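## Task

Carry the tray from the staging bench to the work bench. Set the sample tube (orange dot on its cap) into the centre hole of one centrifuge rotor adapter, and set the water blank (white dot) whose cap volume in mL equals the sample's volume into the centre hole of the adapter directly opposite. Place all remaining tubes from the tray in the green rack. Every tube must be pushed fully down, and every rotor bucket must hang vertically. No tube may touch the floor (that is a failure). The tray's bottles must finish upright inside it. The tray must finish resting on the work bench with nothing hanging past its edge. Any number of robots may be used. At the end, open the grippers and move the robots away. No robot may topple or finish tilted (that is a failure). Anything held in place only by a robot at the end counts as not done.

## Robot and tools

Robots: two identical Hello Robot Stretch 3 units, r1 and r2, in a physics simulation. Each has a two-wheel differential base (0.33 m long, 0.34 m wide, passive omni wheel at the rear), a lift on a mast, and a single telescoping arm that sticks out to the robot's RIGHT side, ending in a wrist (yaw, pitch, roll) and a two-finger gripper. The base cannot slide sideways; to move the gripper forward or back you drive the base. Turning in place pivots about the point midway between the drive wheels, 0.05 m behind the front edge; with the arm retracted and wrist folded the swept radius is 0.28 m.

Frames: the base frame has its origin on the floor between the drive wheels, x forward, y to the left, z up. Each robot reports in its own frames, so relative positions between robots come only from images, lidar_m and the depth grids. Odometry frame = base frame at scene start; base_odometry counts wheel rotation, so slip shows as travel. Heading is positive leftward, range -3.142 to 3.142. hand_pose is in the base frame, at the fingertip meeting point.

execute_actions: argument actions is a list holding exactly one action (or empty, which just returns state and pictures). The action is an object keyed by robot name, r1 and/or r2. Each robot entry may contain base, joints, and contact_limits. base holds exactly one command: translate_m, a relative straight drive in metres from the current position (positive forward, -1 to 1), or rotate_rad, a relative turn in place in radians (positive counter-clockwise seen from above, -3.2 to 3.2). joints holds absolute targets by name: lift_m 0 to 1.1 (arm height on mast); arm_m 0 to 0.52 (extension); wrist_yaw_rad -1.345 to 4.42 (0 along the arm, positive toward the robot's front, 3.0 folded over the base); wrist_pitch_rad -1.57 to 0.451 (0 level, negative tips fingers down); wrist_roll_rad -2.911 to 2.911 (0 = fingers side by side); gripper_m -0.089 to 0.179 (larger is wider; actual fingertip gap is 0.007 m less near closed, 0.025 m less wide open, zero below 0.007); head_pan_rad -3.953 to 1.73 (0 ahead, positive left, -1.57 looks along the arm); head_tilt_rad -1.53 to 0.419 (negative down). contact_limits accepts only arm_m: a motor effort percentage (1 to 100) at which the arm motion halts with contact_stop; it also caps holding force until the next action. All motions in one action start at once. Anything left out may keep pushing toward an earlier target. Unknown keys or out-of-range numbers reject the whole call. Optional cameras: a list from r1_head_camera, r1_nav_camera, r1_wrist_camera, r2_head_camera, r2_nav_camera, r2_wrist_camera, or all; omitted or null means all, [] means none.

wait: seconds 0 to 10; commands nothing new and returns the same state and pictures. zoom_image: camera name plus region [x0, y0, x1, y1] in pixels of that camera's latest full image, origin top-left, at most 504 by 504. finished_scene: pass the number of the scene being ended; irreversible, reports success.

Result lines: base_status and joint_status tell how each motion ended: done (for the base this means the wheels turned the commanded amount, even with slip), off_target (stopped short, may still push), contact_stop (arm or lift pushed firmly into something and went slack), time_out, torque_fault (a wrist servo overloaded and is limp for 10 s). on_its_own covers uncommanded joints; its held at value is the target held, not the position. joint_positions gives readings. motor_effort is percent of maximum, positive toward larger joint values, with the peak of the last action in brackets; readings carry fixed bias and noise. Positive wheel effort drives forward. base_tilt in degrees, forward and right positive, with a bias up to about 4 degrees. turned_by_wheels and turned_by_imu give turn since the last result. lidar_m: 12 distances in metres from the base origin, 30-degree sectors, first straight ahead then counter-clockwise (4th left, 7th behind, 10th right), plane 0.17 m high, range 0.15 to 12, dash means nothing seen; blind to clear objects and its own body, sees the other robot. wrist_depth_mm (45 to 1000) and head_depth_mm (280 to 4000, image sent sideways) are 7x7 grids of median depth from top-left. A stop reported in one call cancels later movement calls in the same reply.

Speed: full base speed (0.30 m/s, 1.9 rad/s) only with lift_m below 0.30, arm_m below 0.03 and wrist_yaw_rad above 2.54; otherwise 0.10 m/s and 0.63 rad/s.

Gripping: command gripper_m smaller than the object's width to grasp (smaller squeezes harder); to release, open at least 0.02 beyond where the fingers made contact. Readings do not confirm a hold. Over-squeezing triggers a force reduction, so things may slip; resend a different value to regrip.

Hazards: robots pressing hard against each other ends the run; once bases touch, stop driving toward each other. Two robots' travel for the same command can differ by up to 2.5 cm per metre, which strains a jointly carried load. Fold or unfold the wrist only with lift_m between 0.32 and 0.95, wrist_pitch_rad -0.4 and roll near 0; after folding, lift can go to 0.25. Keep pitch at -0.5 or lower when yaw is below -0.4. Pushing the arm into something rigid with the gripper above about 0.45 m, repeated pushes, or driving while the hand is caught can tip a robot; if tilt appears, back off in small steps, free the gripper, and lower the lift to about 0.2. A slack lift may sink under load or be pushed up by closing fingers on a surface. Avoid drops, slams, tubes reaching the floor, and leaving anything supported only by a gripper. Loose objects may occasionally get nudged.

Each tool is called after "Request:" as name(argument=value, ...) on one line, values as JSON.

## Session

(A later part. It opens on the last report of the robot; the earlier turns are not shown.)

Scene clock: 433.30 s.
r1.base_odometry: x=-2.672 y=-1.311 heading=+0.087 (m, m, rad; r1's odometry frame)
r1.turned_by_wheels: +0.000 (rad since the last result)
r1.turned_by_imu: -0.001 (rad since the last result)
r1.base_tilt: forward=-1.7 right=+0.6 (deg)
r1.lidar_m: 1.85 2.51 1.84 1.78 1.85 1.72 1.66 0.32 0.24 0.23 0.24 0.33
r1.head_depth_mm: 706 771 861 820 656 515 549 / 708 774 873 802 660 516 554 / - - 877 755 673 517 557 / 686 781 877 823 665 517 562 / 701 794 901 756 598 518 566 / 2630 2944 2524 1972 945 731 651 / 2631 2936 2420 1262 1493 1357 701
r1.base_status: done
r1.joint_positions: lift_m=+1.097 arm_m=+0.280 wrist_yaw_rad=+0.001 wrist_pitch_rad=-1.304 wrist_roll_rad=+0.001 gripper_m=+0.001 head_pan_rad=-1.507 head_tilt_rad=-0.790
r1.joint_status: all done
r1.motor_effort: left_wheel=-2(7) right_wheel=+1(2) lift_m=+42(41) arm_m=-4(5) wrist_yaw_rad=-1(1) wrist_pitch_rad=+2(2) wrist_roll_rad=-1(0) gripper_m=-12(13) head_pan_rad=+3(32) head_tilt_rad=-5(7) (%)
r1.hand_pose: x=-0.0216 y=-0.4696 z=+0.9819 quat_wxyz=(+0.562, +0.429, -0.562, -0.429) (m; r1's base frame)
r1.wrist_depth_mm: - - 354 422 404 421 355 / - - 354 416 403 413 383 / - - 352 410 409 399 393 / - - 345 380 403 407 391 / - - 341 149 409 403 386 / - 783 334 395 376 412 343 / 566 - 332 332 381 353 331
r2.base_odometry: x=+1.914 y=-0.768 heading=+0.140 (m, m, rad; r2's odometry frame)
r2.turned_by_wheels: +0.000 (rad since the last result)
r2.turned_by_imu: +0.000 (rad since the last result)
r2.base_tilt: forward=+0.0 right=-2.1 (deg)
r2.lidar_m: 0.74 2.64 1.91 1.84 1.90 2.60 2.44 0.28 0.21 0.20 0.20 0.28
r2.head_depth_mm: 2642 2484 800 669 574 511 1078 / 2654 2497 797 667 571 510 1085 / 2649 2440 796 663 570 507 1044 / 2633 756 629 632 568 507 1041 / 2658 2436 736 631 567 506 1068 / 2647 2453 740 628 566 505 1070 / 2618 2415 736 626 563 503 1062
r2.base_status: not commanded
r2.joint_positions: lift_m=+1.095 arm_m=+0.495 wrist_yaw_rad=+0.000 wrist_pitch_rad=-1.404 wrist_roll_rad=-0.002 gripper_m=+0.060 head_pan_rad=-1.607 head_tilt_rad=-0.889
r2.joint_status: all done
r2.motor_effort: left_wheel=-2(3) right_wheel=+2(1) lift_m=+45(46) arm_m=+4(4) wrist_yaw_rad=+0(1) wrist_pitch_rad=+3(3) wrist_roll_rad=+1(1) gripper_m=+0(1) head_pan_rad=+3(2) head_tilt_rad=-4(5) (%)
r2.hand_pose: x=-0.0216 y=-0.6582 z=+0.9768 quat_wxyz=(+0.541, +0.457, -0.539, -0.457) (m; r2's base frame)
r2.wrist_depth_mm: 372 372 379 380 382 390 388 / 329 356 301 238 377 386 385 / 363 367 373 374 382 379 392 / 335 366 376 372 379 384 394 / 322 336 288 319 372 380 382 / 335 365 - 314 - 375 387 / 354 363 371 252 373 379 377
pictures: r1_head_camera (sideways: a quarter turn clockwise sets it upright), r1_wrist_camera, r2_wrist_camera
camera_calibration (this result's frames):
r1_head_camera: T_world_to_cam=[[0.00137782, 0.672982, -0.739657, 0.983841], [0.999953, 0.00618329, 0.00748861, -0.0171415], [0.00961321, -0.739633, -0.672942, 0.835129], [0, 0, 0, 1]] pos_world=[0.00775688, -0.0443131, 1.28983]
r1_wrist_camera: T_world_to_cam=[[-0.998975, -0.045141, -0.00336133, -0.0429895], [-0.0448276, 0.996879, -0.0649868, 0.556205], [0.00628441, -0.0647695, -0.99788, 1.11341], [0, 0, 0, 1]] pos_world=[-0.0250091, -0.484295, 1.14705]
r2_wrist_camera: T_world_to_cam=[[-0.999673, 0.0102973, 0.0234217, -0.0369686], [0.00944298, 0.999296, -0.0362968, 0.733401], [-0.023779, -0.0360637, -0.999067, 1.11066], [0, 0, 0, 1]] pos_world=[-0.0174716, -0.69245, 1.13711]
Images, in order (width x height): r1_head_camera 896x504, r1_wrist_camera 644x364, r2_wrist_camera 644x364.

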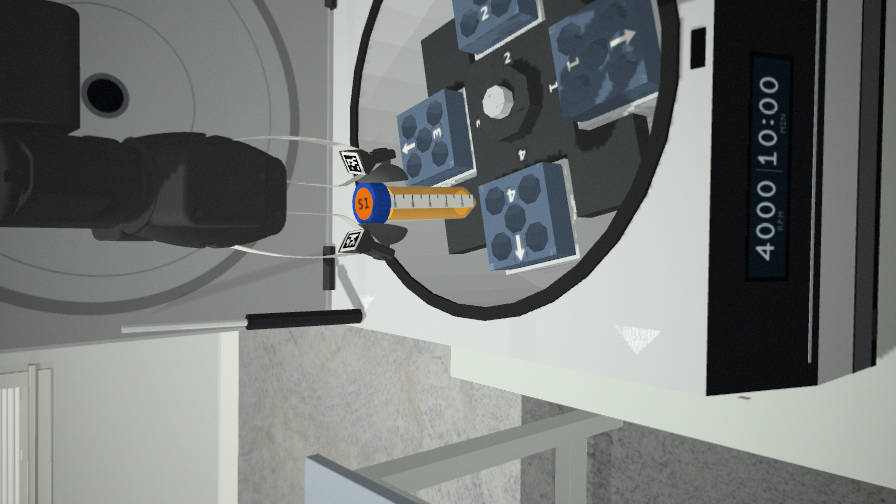

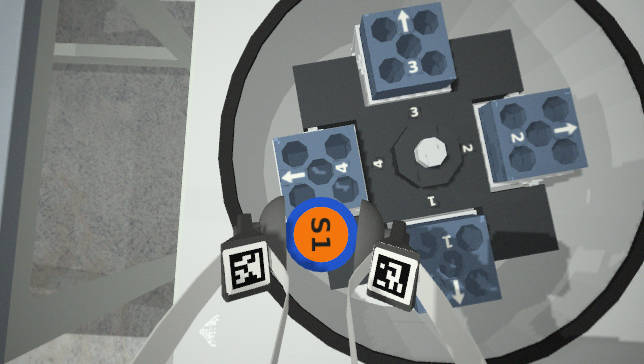

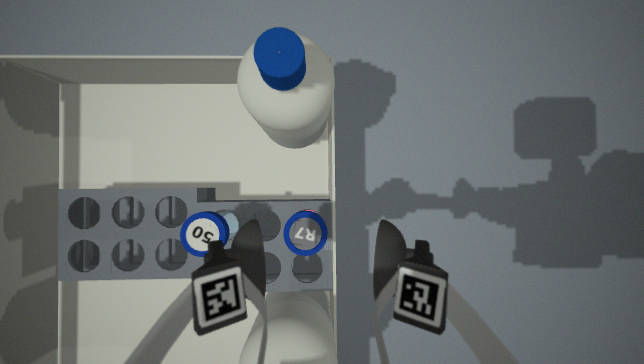

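Request:
execute_actions(actions=[{"r2":{"base":{"translate_m":0.009},"joints":{"arm_m":0.5,"lift_m":1.03}},"r1":{"base":{"translate_m":0.004},"joints":{"arm_m":0.33,"lift_m":1.02}}}], cameras=["r1_head_camera","r1_wrist_camera","r2_wrist_camera"])

Request:
execute_actions(actions=[{"r2":{"joints":{"lift_m":0.99}},"r1":{"joints":{"lift_m":0.985}}}], cameras=["r1_head_camera","r1_wrist_camera","r2_wrist_camera"])

Scene clock: 441.17 s.
r1.base_odometry: x=-2.668 y=-1.311 heading=+0.087 (m, m, rad; r1's odometry frame)
r1.turned_by_wheels: +0.000 (rad since the last result)
r1.turned_by_imu: -0.001 (rad since the last result)
r1.base_tilt: forward=-1.7 right=+0.7 (deg)
r1.lidar_m: 1.84 2.51 1.84 1.78 1.85 1.73 1.67 0.32 0.24 0.23 0.24 0.32
r1.head_depth_mm: - 779 862 820 655 514 549 / - 804 870 801 659 516 555 / - - 865 751 675 516 558 / 687 770 867 804 669 518 562 / 701 812 2244 756 597 518 566 / 2602 2995 2532 1957 968 745 661 / 2610 2940 2433 1255 1490 1356 715
r1.base_status: done
r1.joint_positions: lift_m=+1.020 arm_m=+0.330 wrist_yaw_rad=+0.001 wrist_pitch_rad=-1.304 wrist_roll_rad=+0.001 gripper_m=+0.001 head_pan_rad=-1.507 head_tilt_rad=-0.790
r1.joint_status: all done
r1.motor_effort: left_wheel=-2(3) right_wheel=+1(5) lift_m=+30(35) arm_m=+5(5) wrist_yaw_rad=-1(1) wrist_pitch_rad=+2(2) wrist_roll_rad=-1(0) gripper_m=-12(12) head_pan_rad=+3(3) head_tilt_rad=-6(6) (%)
r1.hand_pose: x=-0.0216 y=-0.5189 z=+0.9054 quat_wxyz=(+0.562, +0.429, -0.562, -0.429) (m; r1's base frame)
r1.wrist_depth_mm: - 752 276 344 321 356 323 / - 965 273 338 313 340 349 / - - 298 333 332 329 311 / - - 312 305 325 309 305 / - - 265 149 326 326 324 / - 703 262 324 324 308 323 / 543 735 258 326 319 295 334
r2.base_odometry: x=+1.923 y=-0.767 heading=+0.140 (m, m, rad; r2's odometry frame)
r2.turned_by_wheels: +0.000 (rad since the last result)
r2.turned_by_imu: +0.000 (rad since the last result)
r2.base_tilt: forward=-0.2 right=-2.0 (deg)
r2.lidar_m: 0.74 2.64 1.91 1.84 1.91 2.59 2.45 0.28 0.20 0.20 0.20 0.28
r2.head_depth_mm: 2641 2475 800 668 572 512 1077 / 2663 2460 798 668 571 509 1082 / 2704 2457 793 647 570 508 1045 / 2739 760 629 631 568 506 1041 / 2665 2445 742 630 566 505 1067 / 2638 2424 740 627 565 504 1065 / 2638 2401 739 627 563 503 1061
r2.base_status: done
r2.joint_positions: lift_m=+1.030 arm_m=+0.500 wrist_yaw_rad=+0.000 wrist_pitch_rad=-1.404 wrist_roll_rad=-0.002 gripper_m=+0.060 head_pan_rad=-1.607 head_tilt_rad=-0.889
r2.joint_status: all done
r2.motor_effort: left_wheel=-3(5) right_wheel=+2(5) lift_m=+30(36) arm_m=+4(5) wrist_yaw_rad=+1(0) wrist_pitch_rad=+3(3) wrist_roll_rad=+1(1) gripper_m=+1(1) head_pan_rad=+3(3) head_tilt_rad=-4(4) (%)
r2.hand_pose: x=-0.0216 y=-0.6632 z=+0.9123 quat_wxyz=(+0.541, +0.457, -0.539, -0.457) (m; r2's base frame)
r2.wrist_depth_mm: 264 306 247 169 319 314 320 / 306 305 285 174 319 319 319 / 303 306 309 252 315 324 322 / 305 309 309 307 314 319 321 / 248 247 246 253 317 314 317 / 248 247 - 250 - 315 318 / 301 305 303 251 312 313 316
pictures: r1_head_camera (sideways: a quarter turn clockwise sets it upright), r1_wrist_camera, r2_wrist_camera
camera_calibration (this result's frames):
r1_head_camera: T_world_to_cam=[[0.00136434, 0.672982, -0.739657, 0.983841], [0.999953, 0.00620331, 0.0074886, -0.0171415], [0.00962802, -0.739632, -0.672942, 0.835129], [0, 0, 0, 1]] pos_world=[0.00775777, -0.0443131, 1.28983]
r1_wrist_camera: T_world_to_cam=[[-0.998975, -0.0451408, -0.00336088, -0.0454722], [-0.0448274, 0.996878, -0.0649987, 0.600385], [0.00628448, -0.0647814, -0.99788, 1.03385], [0, 0, 0, 1]] pos_world=[-0.0250092, -0.533589, 1.07053]
r2_wrist_camera: T_world_to_cam=[[-0.999673, 0.0102971, 0.0234218, -0.0354055], [0.00944283, 0.999296, -0.0362969, 0.736057], [-0.023779, -0.0360639, -0.999067, 1.046], [0, 0, 0, 1]] pos_world=[-0.0174715, -0.697451, 1.07257]
Images, in order (width x height): r1_head_camera 896x504, r1_wrist_camera 644x364, r2_wrist_camera 644x364.

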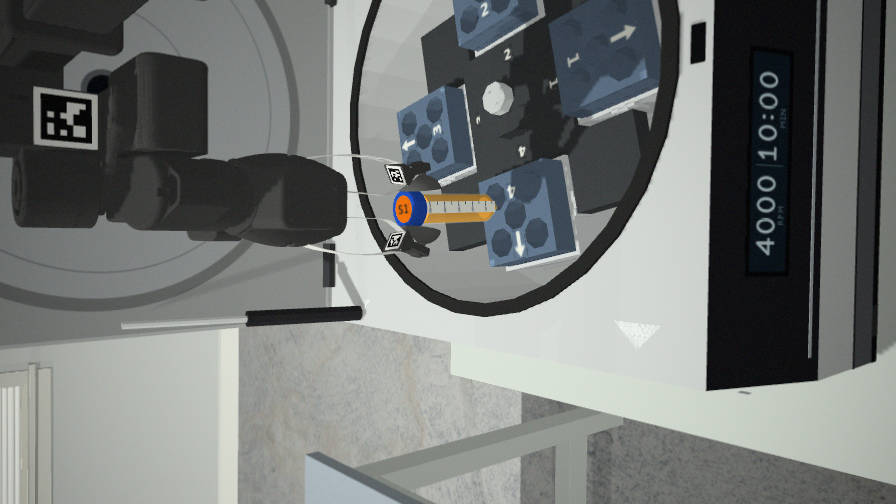

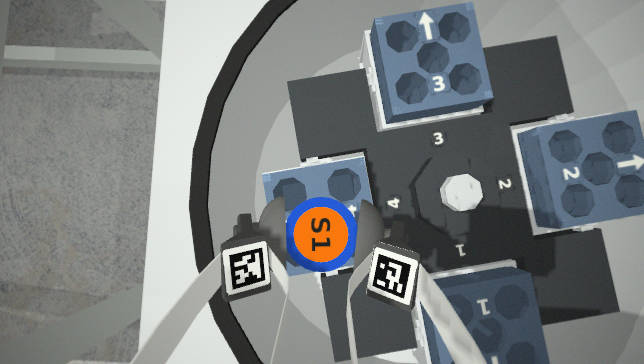

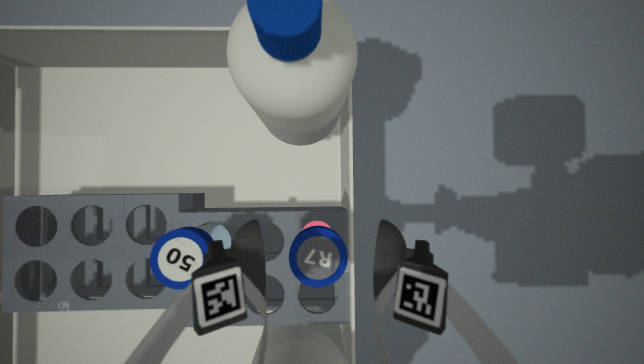

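Scene clock: 442.33 s.
r1.base_odometry: x=-2.668 y=-1.311 heading=+0.087 (m, m, rad; r1's odometry frame)
r1.turned_by_wheels: +0.000 (rad since the last result)
r1.turned_by_imu: +0.000 (rad since the last result)
r1.base_tilt: forward=-1.7 right=+0.5 (deg)
r1.lidar_m: 1.84 2.51 1.84 1.78 1.86 1.73 1.67 0.32 0.24 0.23 0.24 0.32
r1.head_depth_mm: 659 801 863 823 657 515 549 / 660 - 873 802 659 517 553 / 663 - - 781 673 516 557 / 686 777 867 803 669 518 562 / 699 810 2238 758 598 518 566 / 2618 2936 2518 1954 968 747 660 / 2632 2936 2420 1254 1487 1357 716
r1.base_status: not commanded
r1.joint_positions: lift_m=+0.985 arm_m=+0.330 wrist_yaw_rad=+0.001 wrist_pitch_rad=-1.304 wrist_roll_rad=+0.001 gripper_m=+0.001 head_pan_rad=-1.507 head_tilt_rad=-0.790
r1.joint_status: all done
r1.motor_effort: left_wheel=-3(2) right_wheel=+1(1) lift_m=+29(28) arm_m=+5(4) wrist_yaw_rad=-1(1) wrist_pitch_rad=+2(2) wrist_roll_rad=+0(1) gripper_m=-12(13) head_pan_rad=+3(3) head_tilt_rad=-7(7) (%)
r1.hand_pose: x=-0.0216 y=-0.5189 z=+0.8704 quat_wxyz=(+0.562, +0.429, -0.562, -0.429) (m; r1's base frame)
r1.wrist_depth_mm: - 645 241 347 282 301 307 / - 238 260 302 277 300 301 / - 236 299 299 298 299 269 / - 233 287 269 292 273 270 / - 230 262 149 291 291 287 / - 227 259 290 288 286 288 / 545 225 231 308 285 269 285
r2.base_odometry: x=+1.923 y=-0.767 heading=+0.140 (m, m, rad; r2's odometry frame)
r2.turned_by_wheels: +0.000 (rad since the last result)
r2.turned_by_imu: +0.000 (rad since the last result)
r2.base_tilt: forward=-0.1 right=-2.0 (deg)
r2.lidar_m: 0.73 2.65 1.91 1.84 1.90 2.59 2.45 0.28 0.21 0.20 0.20 0.28
r2.head_depth_mm: 2759 2478 801 668 573 512 1076 / 2665 2470 798 666 572 510 1082 / 2660 2470 794 648 569 508 1043 / 2578 758 629 633 567 507 1040 / 2666 2445 743 630 567 506 1068 / 2646 2444 739 628 565 505 1064 / 2621 2425 739 626 563 503 1067
r2.base_status: not commanded
r2.joint_positions: lift_m=+0.990 arm_m=+0.500 wrist_yaw_rad=+0.000 wrist_pitch_rad=-1.404 wrist_roll_rad=-0.002 gripper_m=+0.060 head_pan_rad=-1.607 head_tilt_rad=-0.889
r2.joint_status: all done
r2.motor_effort: left_wheel=-3(3) right_wheel=+1(2) lift_m=+31(29) arm_m=+4(4) wrist_yaw_rad=+0(0) wrist_pitch_rad=+3(3) wrist_roll_rad=+1(1) gripper_m=+0(1) head_pan_rad=+3(4) head_tilt_rad=-4(4) (%)
r2.hand_pose: x=-0.0216 y=-0.6632 z=+0.8722 quat_wxyz=(+0.541, +0.457, -0.539, -0.457) (m; r2's base frame)
r2.wrist_depth_mm: 230 229 132 131 275 284 284 / 266 269 160 142 279 279 280 / 266 267 270 250 277 279 281 / 263 267 269 269 277 278 277 / 211 209 211 209 273 277 280 / 206 148 - 150 - 278 279 / 260 264 208 209 273 277 277
pictures: r1_head_camera (sideways: a quarter turn clockwise sets it upright), r1_wrist_camera, r2_wrist_camera
camera_calibration (this result's frames):
r1_head_camera: T_world_to_cam=[[0.00136442, 0.672982, -0.739657, 0.983841], [0.999953, 0.00620319, 0.0074886, -0.0171415], [0.00962793, -0.739632, -0.672942, 0.835129], [0, 0, 0, 1]] pos_world=[0.00775777, -0.0443131, 1.28983]
r1_wrist_camera: T_world_to_cam=[[-0.998975, -0.0451402, -0.00336089, -0.0455896], [-0.0448268, 0.996878, -0.0649988, 0.59811], [0.00628446, -0.0647815, -0.99788, 0.998927], [0, 0, 0, 1]] pos_world=[-0.0250092, -0.533589, 1.03553]
r2_wrist_camera: T_world_to_cam=[[-0.999673, 0.010297, 0.0234218, -0.0344685], [0.00944276, 0.999296, -0.0362968, 0.734605], [-0.0237791, -0.0360637, -0.999067, 1.00603], [0, 0, 0, 1]] pos_world=[-0.0174715, -0.697452, 1.03256]
Images, in order (width x height): r1_head_camera 896x504, r1_wrist_camera 644x364, r2_wrist_camera 644x364.

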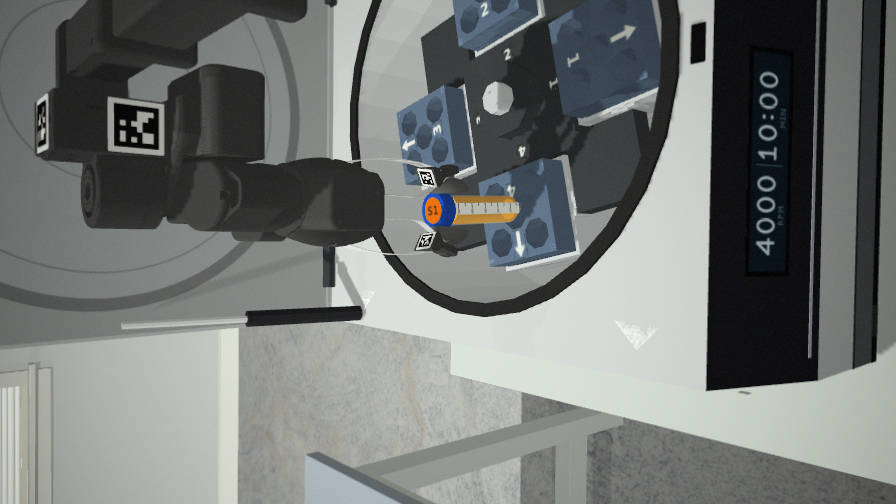

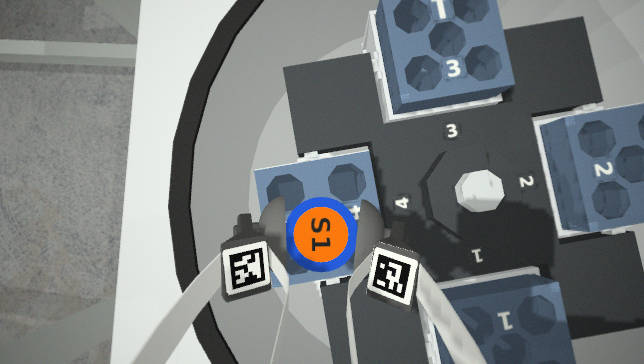

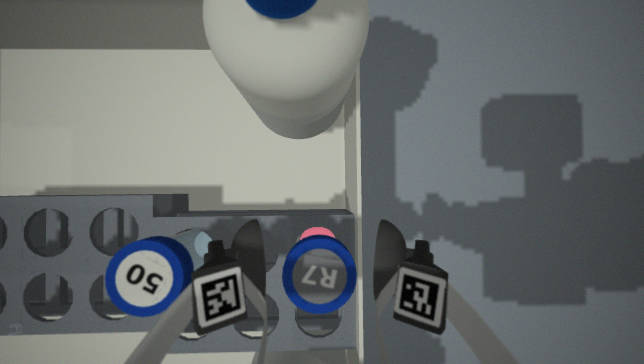

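Request:
execute_actions(actions=[{"r1":{"joints":{"lift_m":0.95}},"r2":{"joints":{"gripper_m":0.005}}}], cameras=["r1_wrist_camera","r2_wrist_camera"])

Scene clock: 458.83 s.
r1.base_odometry: x=-2.668 y=-1.311 heading=+0.087 (m, m, rad; r1's odometry frame)
r1.turned_by_wheels: +0.000 (rad since the last result)
r1.turned_by_imu: +0.000 (rad since the last result)
r1.base_tilt: forward=-1.5 right=+0.7 (deg)
r1.lidar_m: 1.84 2.51 1.85 1.78 1.85 1.73 1.67 0.32 0.24 0.23 0.24 0.33
r1.head_depth_mm: 681 - 870 822 655 515 548 / 683 - 880 800 660 517 554 / 687 - - 797 673 517 558 / 688 778 868 808 669 517 564 / 700 811 2258 758 599 517 567 / 2596 2982 2524 1959 965 746 662 / 2643 2949 2415 1252 1485 1361 715
r1.base_status: not commanded
r1.joint_positions: lift_m=+0.950 arm_m=+0.330 wrist_yaw_rad=+0.001 wrist_pitch_rad=-1.303 wrist_roll_rad=+0.001 gripper_m=+0.001 head_pan_rad=-1.507 head_tilt_rad=-0.790
r1.joint_status: all done
r1.motor_effort: left_wheel=-2(2) right_wheel=+1(1) lift_m=+29(30) arm_m=+5(5) wrist_yaw_rad=-1(1) wrist_pitch_rad=+1(2) wrist_roll_rad=-1(1) gripper_m=-13(14) head_pan_rad=+3(4) head_tilt_rad=-6(6) (%)
r1.hand_pose: x=-0.0216 y=-0.5191 z=+0.8354 quat_wxyz=(+0.562, +0.429, -0.562, -0.429) (m; r1's base frame)
r1.wrist_depth_mm: - 205 221 319 245 246 268 / - 201 259 264 262 264 264 / - 200 300 263 261 262 250 / - 198 283 234 257 237 251 / 997 195 252 149 255 238 255 / - 193 239 244 253 254 254 / 515 191 235 317 251 225 248
r2.base_odometry: x=+1.923 y=-0.767 heading=+0.140 (m, m, rad; r2's odometry frame)
r2.turned_by_wheels: +0.000 (rad since the last result)
r2.turned_by_imu: +0.000 (rad since the last result)
r2.base_tilt: forward=+0.0 right=-1.9 (deg)
r2.lidar_m: 0.74 2.65 1.92 1.84 1.91 2.58 2.45 0.28 0.21 0.20 0.20 0.28
r2.head_depth_mm: 2764 2476 801 669 573 512 1078 / 2665 2463 795 665 571 510 1083 / 2655 2466 795 648 570 508 1040 / 2586 756 630 631 568 507 1039 / 2656 2442 743 628 566 506 1066 / 2650 2432 740 629 565 505 1064 / 2648 2436 739 626 564 504 1064
r2.base_status: not commanded
r2.joint_positions: lift_m=+0.990 arm_m=+0.500 wrist_yaw_rad=+0.000 wrist_pitch_rad=-1.404 wrist_roll_rad=-0.002 gripper_m=+0.005 head_pan_rad=-1.607 head_tilt_rad=-0.889
r2.joint_status: all done
r2.motor_effort: left_wheel=-3(3) right_wheel=+1(1) lift_m=+31(31) arm_m=+4(3) wrist_yaw_rad=+0(1) wrist_pitch_rad=+3(3) wrist_roll_rad=+1(1) gripper_m=-10(85) head_pan_rad=+4(3) head_tilt_rad=-4(4) (%)
r2.hand_pose: x=-0.0216 y=-0.6632 z=+0.8722 quat_wxyz=(+0.541, +0.457, -0.539, -0.457) (m; r2's base frame)
r2.wrist_depth_mm: 232 231 132 131 279 280 286 / 269 269 159 142 278 281 280 / 268 269 270 252 276 281 279 / 265 265 271 271 274 277 278 / 210 209 208 211 276 275 282 / 206 148 208 148 275 275 276 / 266 266 207 210 272 276 276
pictures: r1_wrist_camera, r2_wrist_camera
camera_calibration (this result's frames):
r1_wrist_camera: T_world_to_cam=[[-0.998975, -0.045143, -0.00333618, -0.0457356], [-0.0448275, 0.996841, -0.0655703, 0.596445], [0.00628568, -0.0653536, -0.997842, 0.963696], [0, 0, 0, 1]] pos_world=[-0.0250091, -0.533644, 1.00057]
r2_wrist_camera: T_world_to_cam=[[-0.999673, 0.0102974, 0.0234217, -0.0344682], [0.00944313, 0.999296, -0.0362968, 0.734605], [-0.023779, -0.0360637, -0.999067, 1.00603], [0, 0, 0, 1]] pos_world=[-0.0174716, -0.697452, 1.03256]
Images, in order (width x height): r1_wrist_camera 644x364, r2_wrist_camera 644x364.

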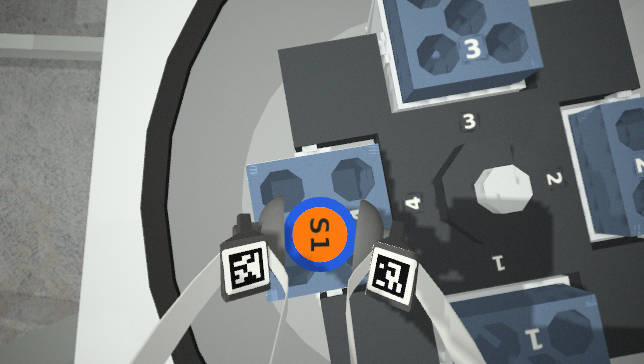

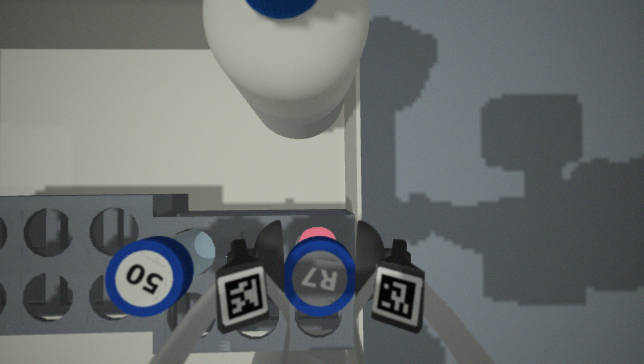

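Request:
execute_actions(actions=[{"r1":{"joints":{"lift_m":0.91}},"r2":{"joints":{"lift_m":1.095}}}], cameras=["r1_wrist_camera"])

Request:
execute_actions(actions=[{"r1":{"joints":{"gripper_m":0.05}},"r2":{"joints":{"arm_m":0.27},"base":{"translate_m":0.58}}}], cameras=["r1_wrist_camera","r2_wrist_camera"])

Request:
execute_actions(actions=[{"r1":{"joints":{"lift_m":1.097}}}], cameras=["r1_wrist_camera","r1_head_camera"])

Scene clock: 463.83 s.
r1.base_odometry: x=-2.668 y=-1.311 heading=+0.087 (m, m, rad; r1's odometry frame)
r1.turned_by_wheels: +0.000 (rad since the last result)
r1.turned_by_imu: -0.001 (rad since the last result)
r1.base_tilt: forward=-1.8 right=+0.6 (deg)
r1.lidar_m: 1.84 2.51 1.84 1.78 1.85 1.72 1.67 0.32 0.24 0.23 0.24 0.32
r1.head_depth_mm: 681 756 - 777 645 515 549 / 683 745 871 799 658 516 554 / 685 749 - 798 673 517 558 / 687 777 867 806 663 517 562 / 699 813 2252 758 597 517 566 / 2603 2933 2522 1967 967 746 661 / 2625 2949 2425 1257 1497 1360 716
r1.base_status: not commanded
r1.joint_positions: lift_m=+0.910 arm_m=+0.330 wrist_yaw_rad=+0.001 wrist_pitch_rad=-1.303 wrist_roll_rad=+0.001 gripper_m=+0.001 head_pan_rad=-1.507 head_tilt_rad=-0.790
r1.joint_status: all done
r1.motor_effort: left_wheel=-3(2) right_wheel=+2(1) lift_m=+30(30) arm_m=+4(5) wrist_yaw_rad=-1(1) wrist_pitch_rad=+1(1) wrist_roll_rad=+0(1) gripper_m=-13(13) head_pan_rad=+3(3) head_tilt_rad=-6(6) (%)
r1.hand_pose: x=-0.0216 y=-0.5193 z=+0.7955 quat_wxyz=(+0.562, +0.429, -0.562, -0.429) (m; r1's base frame)
r1.wrist_depth_mm: 821 162 223 226 224 198 226 / 161 162 257 224 222 222 223 / 160 162 301 222 221 221 220 / 157 164 241 196 219 198 215 / 155 162 249 149 216 197 215 / 154 155 216 188 214 215 213 / 152 149 224 298 212 200 187
r2.base_odometry: x=+1.923 y=-0.767 heading=+0.140 (m, m, rad; r2's odometry frame)
r2.turned_by_wheels: +0.000 (rad since the last result)
r2.turned_by_imu: +0.000 (rad since the last result)
r2.base_tilt: forward=-0.1 right=-2.1 (deg)
r2.lidar_m: 0.74 2.63 1.92 1.84 1.90 2.58 2.45 0.28 0.21 0.20 0.20 0.28
r2.head_depth_mm: 2622 2484 802 668 573 511 1078 / 2651 2476 797 666 572 510 1086 / 2619 2459 793 650 570 509 1040 / 2632 755 629 631 569 507 1044 / 2626 2420 742 630 567 506 1063 / 2616 2412 740 628 566 506 1065 / 2667 2423 740 626 564 504 1065
r2.base_status: not commanded
r2.joint_positions: lift_m=+1.095 arm_m=+0.500 wrist_yaw_rad=+0.000 wrist_pitch_rad=-1.404 wrist_roll_rad=-0.002 gripper_m=+0.005 head_pan_rad=-1.607 head_tilt_rad=-0.889
r2.joint_status: all done
r2.motor_effort: left_wheel=-3(3) right_wheel=+1(1) lift_m=+46(47) arm_m=+4(4) wrist_yaw_rad=+0(0) wrist_pitch_rad=+3(3) wrist_roll_rad=+1(1) gripper_m=-10(10) head_pan_rad=+3(3) head_tilt_rad=-4(5) (%)
r2.hand_pose: x=-0.0216 y=-0.6632 z=+0.9768 quat_wxyz=(+0.541, +0.457, -0.539, -0.457) (m; r2's base frame)
r2.wrist_depth_mm: 373 378 381 383 385 386 389 / 336 367 339 235 382 383 384 / 352 371 375 307 379 387 392 / 337 371 377 374 380 384 387 / 323 312 312 316 374 384 380 / 325 364 367 147 383 380 381 / 350 365 368 252 374 378 379
pictures: r1_wrist_camera
camera_calibration (this result's frames):
r1_wrist_camera: T_world_to_cam=[[-0.998975, -0.0451475, -0.0032996, -0.0459097], [-0.0448292, 0.996785, -0.0664066, 0.594674], [0.00628708, -0.0661906, -0.997787, 0.923316], [0, 0, 0, 1]] pos_world=[-0.0250089, -0.53372, 0.960611]
Images, in order (width x height): r1_wrist_camera 644x364.

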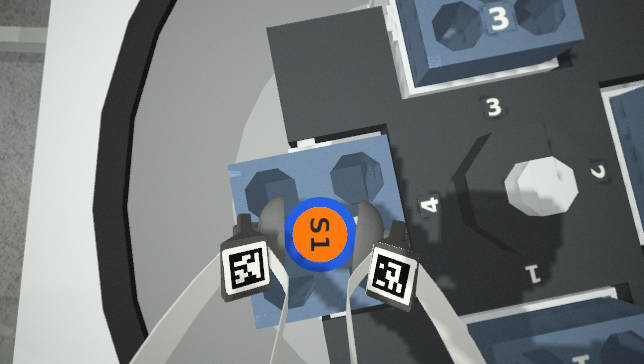

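Scene clock: 471.03 s.
r1.base_odometry: x=-2.668 y=-1.311 heading=+0.087 (m, m, rad; r1's odometry frame)
r1.turned_by_wheels: +0.000 (rad since the last result)
r1.turned_by_imu: -0.001 (rad since the last result)
r1.base_tilt: forward=-1.7 right=+0.6 (deg)
r1.lidar_m: 1.84 2.50 1.84 1.78 1.86 1.73 1.67 0.32 0.24 0.23 0.24 0.32
r1.head_depth_mm: 681 757 - 776 644 514 549 / 682 746 871 797 657 517 555 / 684 747 - 799 675 517 557 / 685 777 864 804 663 518 563 / 701 812 2249 759 597 518 566 / 2638 2937 2521 1958 970 746 661 / 2630 2932 2428 1254 1489 1357 717
r1.base_status: not commanded
r1.joint_positions: lift_m=+0.910 arm_m=+0.330 wrist_yaw_rad=+0.001 wrist_pitch_rad=-1.303 wrist_roll_rad=+0.001 gripper_m=+0.050 head_pan_rad=-1.507 head_tilt_rad=-0.790
r1.joint_status: all done
r1.motor_effort: left_wheel=-2(2) right_wheel=+1(0) lift_m=+30(30) arm_m=+4(5) wrist_yaw_rad=-1(1) wrist_pitch_rad=+1(1) wrist_roll_rad=+0(0) gripper_m=+0(76) head_pan_rad=+3(3) head_tilt_rad=-7(6) (%)
r1.hand_pose: x=-0.0216 y=-0.5193 z=+0.7955 quat_wxyz=(+0.562, +0.429, -0.562, -0.429) (m; r1's base frame)
r1.wrist_depth_mm: 805 162 221 227 226 199 225 / 161 161 259 223 224 222 224 / 159 162 300 222 221 221 221 / 158 165 252 222 219 197 218 / 156 161 244 160 217 197 215 / 154 154 216 188 215 213 214 / 152 151 220 256 212 196 186
r2.base_odometry: x=+2.497 y=-0.685 heading=+0.140 (m, m, rad; r2's odometry frame)
r2.turned_by_wheels: +0.000 (rad since the last result)
r2.turned_by_imu: -0.002 (rad since the last result)
r2.base_tilt: forward=-0.1 right=-2.0 (deg)
r2.lidar_m: 0.97 2.31 1.93 1.85 1.91 2.60 0.78 0.27 0.20 0.19 0.20 0.25
r2.head_depth_mm: 2651 2475 796 668 573 503 1077 / 2636 2466 797 666 570 502 1082 / - 2458 753 631 569 500 1040 / - 2442 749 627 568 498 1037 / 2609 2452 789 658 566 497 1065 / 2636 2418 785 658 566 496 1052 / 2633 2410 1108 896 563 495 1083
r2.base_status: done
r2.joint_positions: lift_m=+1.095 arm_m=+0.270 wrist_yaw_rad=+0.000 wrist_pitch_rad=-1.404 wrist_roll_rad=-0.002 gripper_m=+0.005 head_pan_rad=-1.607 head_tilt_rad=-0.889
r2.joint_status: all done
r2.motor_effort: left_wheel=-3(4) right_wheel=+1(6) lift_m=+46(46) arm_m=-4(4) wrist_yaw_rad=-1(1) wrist_pitch_rad=+3(3) wrist_roll_rad=+1(1) gripper_m=-10(10) head_pan_rad=+3(3) head_tilt_rad=-4(3) (%)
r2.hand_pose: x=-0.0216 y=-0.4341 z=+0.9768 quat_wxyz=(+0.541, +0.457, -0.539, -0.457) (m; r2's base frame)
r2.wrist_depth_mm: 577 374 386 375 383 392 358 / 582 381 375 377 383 387 358 / 573 370 375 376 384 382 353 / 576 374 375 371 376 380 355 / 579 371 372 318 379 384 383 / 568 367 375 148 379 379 382 / - 369 367 379 376 381 379
pictures: r1_wrist_camera, r2_wrist_camera
camera_calibration (this result's frames):
r1_wrist_camera: T_world_to_cam=[[-0.998975, -0.0451457, -0.00329914, -0.0459093], [-0.0448274, 0.996785, -0.0664067, 0.594674], [0.00628651, -0.0661907, -0.997787, 0.923316], [0, 0, 0, 1]] pos_world=[-0.025009, -0.53372, 0.960611]
r2_wrist_camera: T_world_to_cam=[[-0.999673, 0.0102887, 0.0234217, -0.0392793], [0.00943417, 0.999296, -0.0363069, 0.509478], [-0.0237787, -0.0360741, -0.999066, 1.11872], [0, 0, 0, 1]] pos_world=[-0.0174711, -0.468358, 1.1371]
Images, in order (width x height): r1_wrist_camera 644x364, r2_wrist_camera 644x364.

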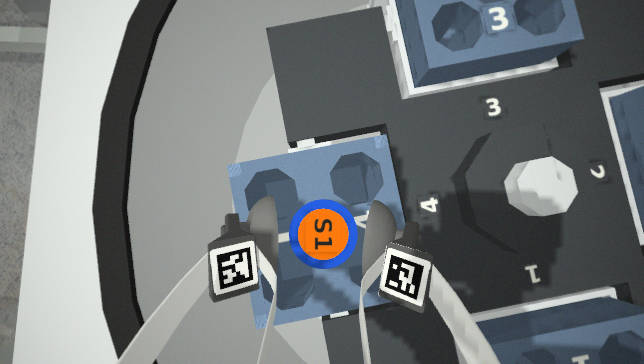

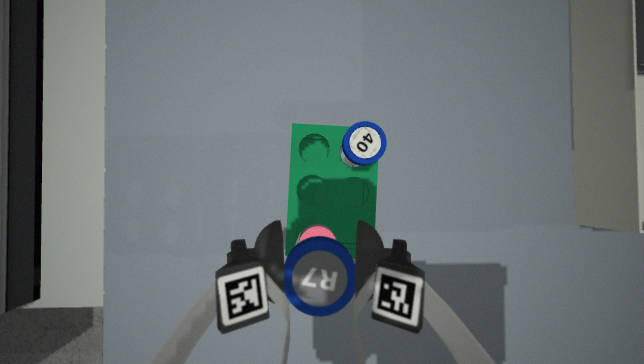

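Scene clock: 473.57 s.
r1.base_odometry: x=-2.668 y=-1.311 heading=+0.087 (m, m, rad; r1's odometry frame)
r1.turned_by_wheels: +0.000 (rad since the last result)
r1.turned_by_imu: +0.000 (rad since the last result)
r1.base_tilt: forward=-1.6 right=+0.7 (deg)
r1.lidar_m: 1.84 2.50 1.84 1.78 1.85 1.72 1.67 0.32 0.24 0.23 0.24 0.33
r1.head_depth_mm: 693 772 864 822 649 515 549 / 701 772 872 801 658 516 554 / - - 864 809 675 517 558 / 688 780 861 822 662 516 562 / 701 812 2240 757 597 517 566 / 2622 2911 2534 1966 970 745 663 / 2631 2942 2409 1248 1490 1365 716
r1.base_status: not commanded
r1.joint_positions: lift_m=+1.097 arm_m=+0.330 wrist_yaw_rad=+0.001 wrist_pitch_rad=-1.303 wrist_roll_rad=+0.001 gripper_m=+0.050 head_pan_rad=-1.507 head_tilt_rad=-0.790
r1.joint_status: all done
r1.motor_effort: left_wheel=-2(2) right_wheel=+1(1) lift_m=+41(42) arm_m=+4(4) wrist_yaw_rad=-1(1) wrist_pitch_rad=+1(1) wrist_roll_rad=+0(0) gripper_m=+0(1) head_pan_rad=+3(3) head_tilt_rad=-7(7) (%)
r1.hand_pose: x=-0.0216 y=-0.5193 z=+0.9820 quat_wxyz=(+0.562, +0.429, -0.562, -0.429) (m; r1's base frame)
r1.wrist_depth_mm: 479 862 355 358 409 386 356 / 744 - 355 445 392 423 363 / - - 352 409 410 411 386 / - - 346 409 388 403 381 / - - 341 376 397 400 404 / - - 337 445 396 396 379 / 535 715 335 392 396 404 342
r2.base_odometry: x=+2.497 y=-0.685 heading=+0.140 (m, m, rad; r2's odometry frame)
r2.turned_by_wheels: +0.000 (rad since the last result)
r2.turned_by_imu: +0.000 (rad since the last result)
r2.base_tilt: forward=-0.2 right=-2.0 (deg)
r2.lidar_m: 0.97 2.31 1.93 1.85 1.92 2.60 0.78 0.27 0.20 0.19 0.20 0.25
r2.head_depth_mm: 2649 2473 794 668 573 502 1076 / 2646 2484 795 668 570 501 1081 / - 2452 754 632 570 500 1046 / - 2450 750 628 568 498 1040 / 2656 2440 789 659 566 497 1067 / 2641 2423 784 657 565 496 1050 / 2625 2415 1106 896 563 495 1080
r2.base_status: not commanded
r2.joint_positions: lift_m=+1.095 arm_m=+0.270 wrist_yaw_rad=+0.000 wrist_pitch_rad=-1.404 wrist_roll_rad=-0.002 gripper_m=+0.005 head_pan_rad=-1.607 head_tilt_rad=-0.889
r2.joint_status: not commanded
r2.motor_effort: left_wheel=-3(3) right_wheel=+1(1) lift_m=+46(45) arm_m=-4(4) wrist_yaw_rad=+0(0) wrist_pitch_rad=+3(3) wrist_roll_rad=+1(1) gripper_m=-10(10) head_pan_rad=+3(3) head_tilt_rad=-5(4) (%)
r2.hand_pose: x=-0.0216 y=-0.4341 z=+0.9768 quat_wxyz=(+0.541, +0.457, -0.539, -0.457) (m; r2's base frame)
r2.wrist_depth_mm: 585 377 377 383 387 388 363 / 577 378 375 385 382 381 362 / 586 373 378 374 382 387 354 / 574 375 369 373 382 379 352 / 567 374 371 319 378 385 385 / 573 375 369 148 379 381 389 / - 368 375 375 377 377 385
pictures: r1_head_camera (sideways: a quarter turn clockwise sets it upright), r1_wrist_camera
camera_calibration (this result's frames):
r1_head_camera: T_world_to_cam=[[0.0013641, 0.672982, -0.739657, 0.983841], [0.999953, 0.00620367, 0.00748861, -0.0171415], [0.00962829, -0.739632, -0.672942, 0.835129], [0, 0, 0, 1]] pos_world=[0.00775779, -0.0443131, 1.28983]
r1_wrist_camera: T_world_to_cam=[[-0.998975, -0.0451455, -0.00329917, -0.0452938], [-0.0448273, 0.996785, -0.0664067, 0.607062], [0.00628653, -0.0661907, -0.997787, 1.10945], [0, 0, 0, 1]] pos_world=[-0.025009, -0.53372, 1.14716]
Images, in order (width x height): r1_head_camera 896x504, r1_wrist_camera 644x364.

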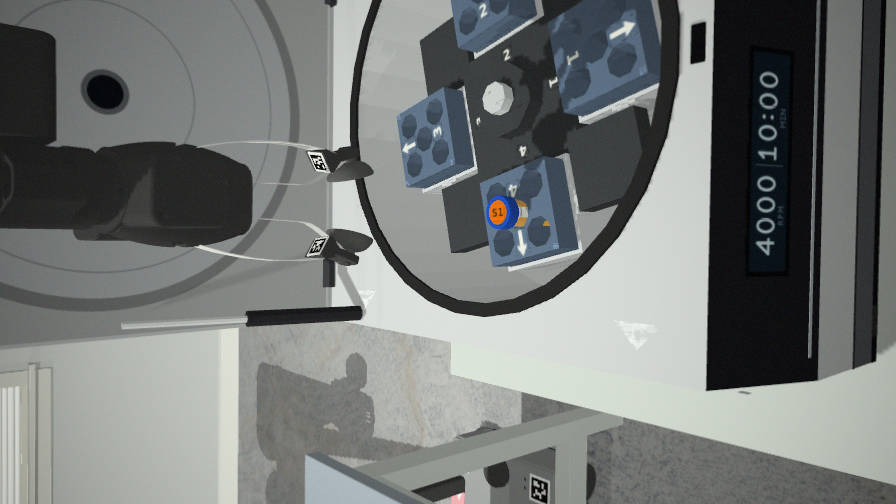

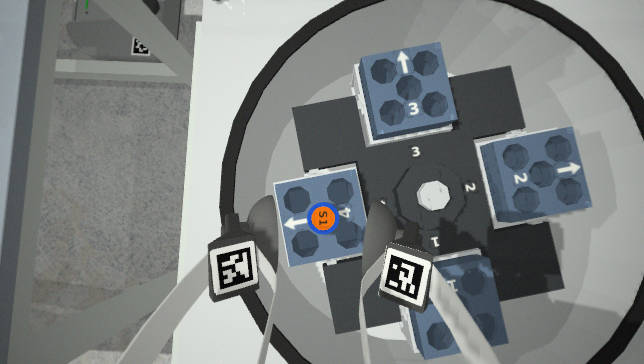

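Request:
execute_actions(actions=[{"r1":{"joints":{"arm_m":0.1,"gripper_m":0.06},"base":{"translate_m":1.0}},"r2":{"joints":{"lift_m":1.04}}}], cameras=["r2_wrist_camera","r2_head_camera"])

Request:
execute_actions(actions=[{"r1":{"joints":{"arm_m":0.3},"base":{"translate_m":0.107}}}], cameras=["r1_wrist_camera"])

Scene clock: 489.33 s.
r1.base_odometry: x=-1.672 y=-1.224 heading=+0.087 (m, m, rad; r1's odometry frame)
r1.turned_by_wheels: +0.000 (rad since the last result)
r1.turned_by_imu: +0.001 (rad since the last result)
r1.base_tilt: forward=-1.5 right=+0.6 (deg)
r1.lidar_m: 2.61 2.49 1.83 1.77 1.84 2.55 0.89 0.63 0.95 0.92 0.96 0.86
r1.head_depth_mm: - - 1020 796 652 552 1114 / - - - - 620 541 1112 / - - - - 633 542 1109 / 2594 2899 1024 712 621 544 1113 / 2598 2943 1026 699 652 545 1113 / 2626 2964 1027 677 529 548 1114 / 2623 2938 1032 802 531 551 1117
r1.base_status: done
r1.joint_positions: lift_m=+1.097 arm_m=+0.100 wrist_yaw_rad=+0.001 wrist_pitch_rad=-1.303 wrist_roll_rad=+0.001 gripper_m=+0.060 head_pan_rad=-1.507 head_tilt_rad=-0.790
r1.joint_status: all done
r1.motor_effort: left_wheel=-3(5) right_wheel=+1(4) lift_m=+41(41) arm_m=-4(5) wrist_yaw_rad=-1(1) wrist_pitch_rad=+1(1) wrist_roll_rad=+0(1) gripper_m=+1(44) head_pan_rad=+3(3) head_tilt_rad=-6(5) (%)
r1.hand_pose: x=-0.0216 y=-0.2900 z=+0.9820 quat_wxyz=(+0.562, +0.429, -0.562, -0.429) (m; r1's base frame)
r1.wrist_depth_mm: 403 366 339 340 402 406 397 / 222 289 394 395 395 397 394 / 393 274 390 390 395 396 391 / 391 391 390 387 390 385 387 / 390 390 389 385 385 384 384 / - - - - - - - / - - - - - - -
r2.base_odometry: x=+2.497 y=-0.685 heading=+0.140 (m, m, rad; r2's odometry frame)
r2.turned_by_wheels: +0.000 (rad since the last result)
r2.turned_by_imu: +0.000 (rad since the last result)
r2.base_tilt: forward=-0.1 right=-1.9 (deg)
r2.lidar_m: 0.97 2.30 1.93 1.85 1.91 2.59 0.78 0.27 0.20 0.19 0.20 0.25
r2.head_depth_mm: 2660 2473 797 667 572 502 1082 / 2697 1364 800 667 572 501 1079 / - 2383 817 630 570 500 1043 / 2559 - 803 618 568 498 1038 / 2607 2445 787 659 567 498 1067 / 2633 2434 788 658 565 495 1051 / 2624 2415 1111 896 565 495 1079
r2.base_status: not commanded
r2.joint_positions: lift_m=+1.040 arm_m=+0.270 wrist_yaw_rad=+0.000 wrist_pitch_rad=-1.404 wrist_roll_rad=-0.002 gripper_m=+0.005 head_pan_rad=-1.607 head_tilt_rad=-0.889
r2.joint_status: all done
r2.motor_effort: left_wheel=-3(3) right_wheel=+1(1) lift_m=+30(35) arm_m=-4(4) wrist_yaw_rad=+0(1) wrist_pitch_rad=+3(3) wrist_roll_rad=+2(1) gripper_m=-10(10) head_pan_rad=+4(3) head_tilt_rad=-4(5) (%)
r2.hand_pose: x=-0.0216 y=-0.4341 z=+0.9222 quat_wxyz=(+0.541, +0.457, -0.539, -0.457) (m; r2's base frame)
r2.wrist_depth_mm: 527 322 326 327 330 332 342 / 513 320 322 323 328 327 330 / 527 324 328 266 329 328 328 / 518 320 326 316 326 326 334 / 519 319 318 264 326 327 330 / 511 320 320 148 322 323 331 / - 313 315 320 323 326 330
pictures: r2_head_camera (sideways: a quarter turn clockwise sets it upright), r2_wrist_camera
camera_calibration (this result's frames):
r2_head_camera: T_world_to_cam=[[-0.0145098, 0.773375, -0.633783, 0.841874], [0.999879, 0.00769863, -0.013497, 0.018005], [-0.00555897, -0.633902, -0.773393, 0.961958], [0, 0, 0, 1]] pos_world=[-0.000439833, -0.0414359, 1.27778]
r2_wrist_camera: T_world_to_cam=[[-0.999673, 0.0102887, 0.0234216, -0.038002], [0.0094342, 0.999296, -0.0363069, 0.507492], [-0.0237787, -0.0360741, -0.999066, 1.06424], [0, 0, 0, 1]] pos_world=[-0.0174711, -0.468352, 1.08256]
Images, in order (width x height): r2_head_camera 896x504, r2_wrist_camera 644x364.

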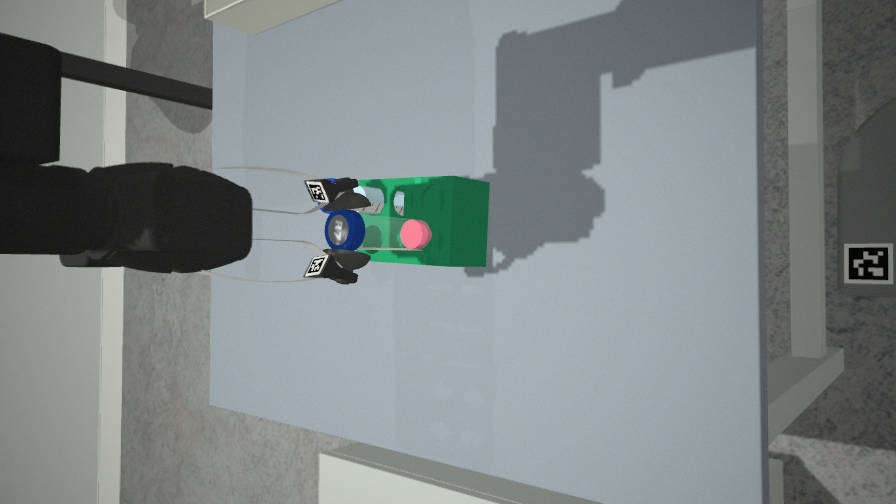

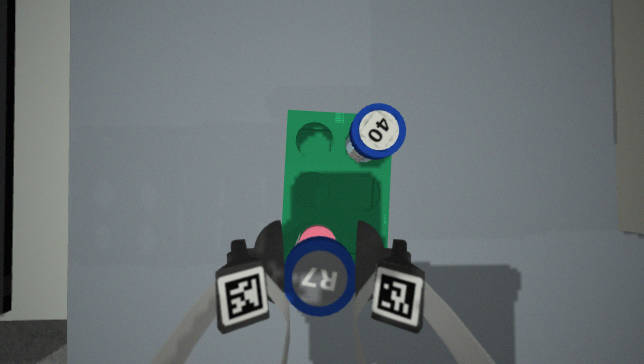

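Scene clock: 492.03 s.
r1.base_odometry: x=-1.565 y=-1.215 heading=+0.087 (m, m, rad; r1's odometry frame)
r1.turned_by_wheels: +0.000 (rad since the last result)
r1.turned_by_imu: +0.000 (rad since the last result)
r1.base_tilt: forward=-1.7 right=+0.6 (deg)
r1.lidar_m: 2.50 2.49 1.83 1.77 1.84 2.54 0.91 0.73 0.96 0.92 0.96 0.75
r1.head_depth_mm: 2683 2927 1021 762 632 540 1112 / 2680 2956 1020 793 633 541 1111 / - - 1024 794 634 541 1114 / 2593 2975 2613 680 528 543 1109 / 2642 2985 1030 731 515 546 1113 / 2618 2972 1030 798 655 555 1113 / 2650 2992 1029 801 656 555 1117
r1.base_status: done
r1.joint_positions: lift_m=+1.097 arm_m=+0.300 wrist_yaw_rad=+0.001 wrist_pitch_rad=-1.303 wrist_roll_rad=+0.001 gripper_m=+0.060 head_pan_rad=-1.507 head_tilt_rad=-0.790
r1.joint_status: all done
r1.motor_effort: left_wheel=-2(3) right_wheel=+2(5) lift_m=+41(41) arm_m=+5(5) wrist_yaw_rad=-1(1) wrist_pitch_rad=+1(1) wrist_roll_rad=+0(0) gripper_m=+0(1) head_pan_rad=+3(3) head_tilt_rad=-6(7) (%)
r1.hand_pose: x=-0.0216 y=-0.4893 z=+0.9820 quat_wxyz=(+0.562, +0.429, -0.562, -0.429) (m; r1's base frame)
r1.wrist_depth_mm: 403 402 400 395 386 380 401 / 400 402 251 399 390 392 398 / 399 396 322 392 396 387 390 / 390 390 356 327 354 367 386 / 385 385 387 378 350 364 385 / 384 384 308 378 381 376 377 / 377 379 240 373 373 358 373
r2.base_odometry: x=+2.497 y=-0.685 heading=+0.140 (m, m, rad; r2's odometry frame)
r2.turned_by_wheels: +0.000 (rad since the last result)
r2.turned_by_imu: +0.000 (rad since the last result)
r2.base_tilt: forward=-0.2 right=-2.0 (deg)
r2.lidar_m: 0.97 2.30 1.93 1.85 1.91 2.59 0.78 0.27 0.20 0.19 0.20 0.25
r2.head_depth_mm: 2625 1311 795 668 572 501 1076 / 2758 2470 797 665 570 500 1085 / - 2398 819 632 570 499 1039 / 2590 - 804 619 569 498 1043 / 2625 2448 787 660 566 497 1067 / 2610 2422 787 657 565 497 1049 / 2638 2413 1106 895 564 496 1081
r2.base_status: not commanded
r2.joint_positions: lift_m=+1.040 arm_m=+0.270 wrist_yaw_rad=+0.000 wrist_pitch_rad=-1.404 wrist_roll_rad=-0.002 gripper_m=+0.005 head_pan_rad=-1.607 head_tilt_rad=-0.889
r2.joint_status: not commanded
r2.motor_effort: left_wheel=-3(3) right_wheel=+1(0) lift_m=+30(30) arm_m=-4(4) wrist_yaw_rad=+0(0) wrist_pitch_rad=+3(3) wrist_roll_rad=+1(1) gripper_m=-10(10) head_pan_rad=+4(3) head_tilt_rad=-4(3) (%)
r2.hand_pose: x=-0.0216 y=-0.4341 z=+0.9222 quat_wxyz=(+0.541, +0.457, -0.539, -0.457) (m; r2's base frame)
r2.wrist_depth_mm: 534 327 323 329 336 328 333 / 510 320 324 324 332 333 334 / 529 324 322 269 328 329 332 / 514 319 321 323 328 331 331 / 522 319 320 263 326 327 329 / 524 318 317 148 325 325 325 / - 317 318 320 325 326 328
pictures: r1_wrist_camera
camera_calibration (this result's frames):
r1_wrist_camera: T_world_to_cam=[[-0.998975, -0.0451447, -0.00327054, -0.0439714], [-0.0448283, 0.996785, -0.0664054, 0.577148], [0.00625787, -0.0661907, -0.997787, 1.11143], [0, 0, 0, 1]] pos_world=[-0.025009, -0.503711, 1.14716]
Images, in order (width x height): r1_wrist_camera 644x364.

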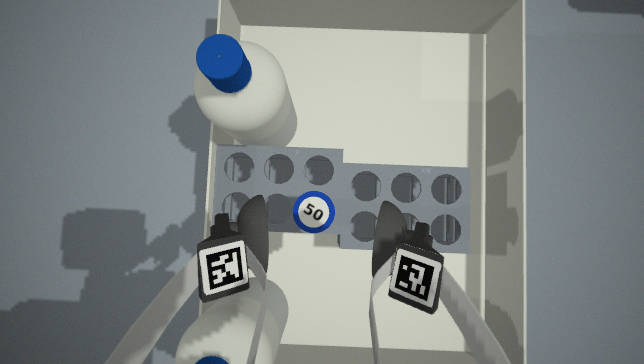

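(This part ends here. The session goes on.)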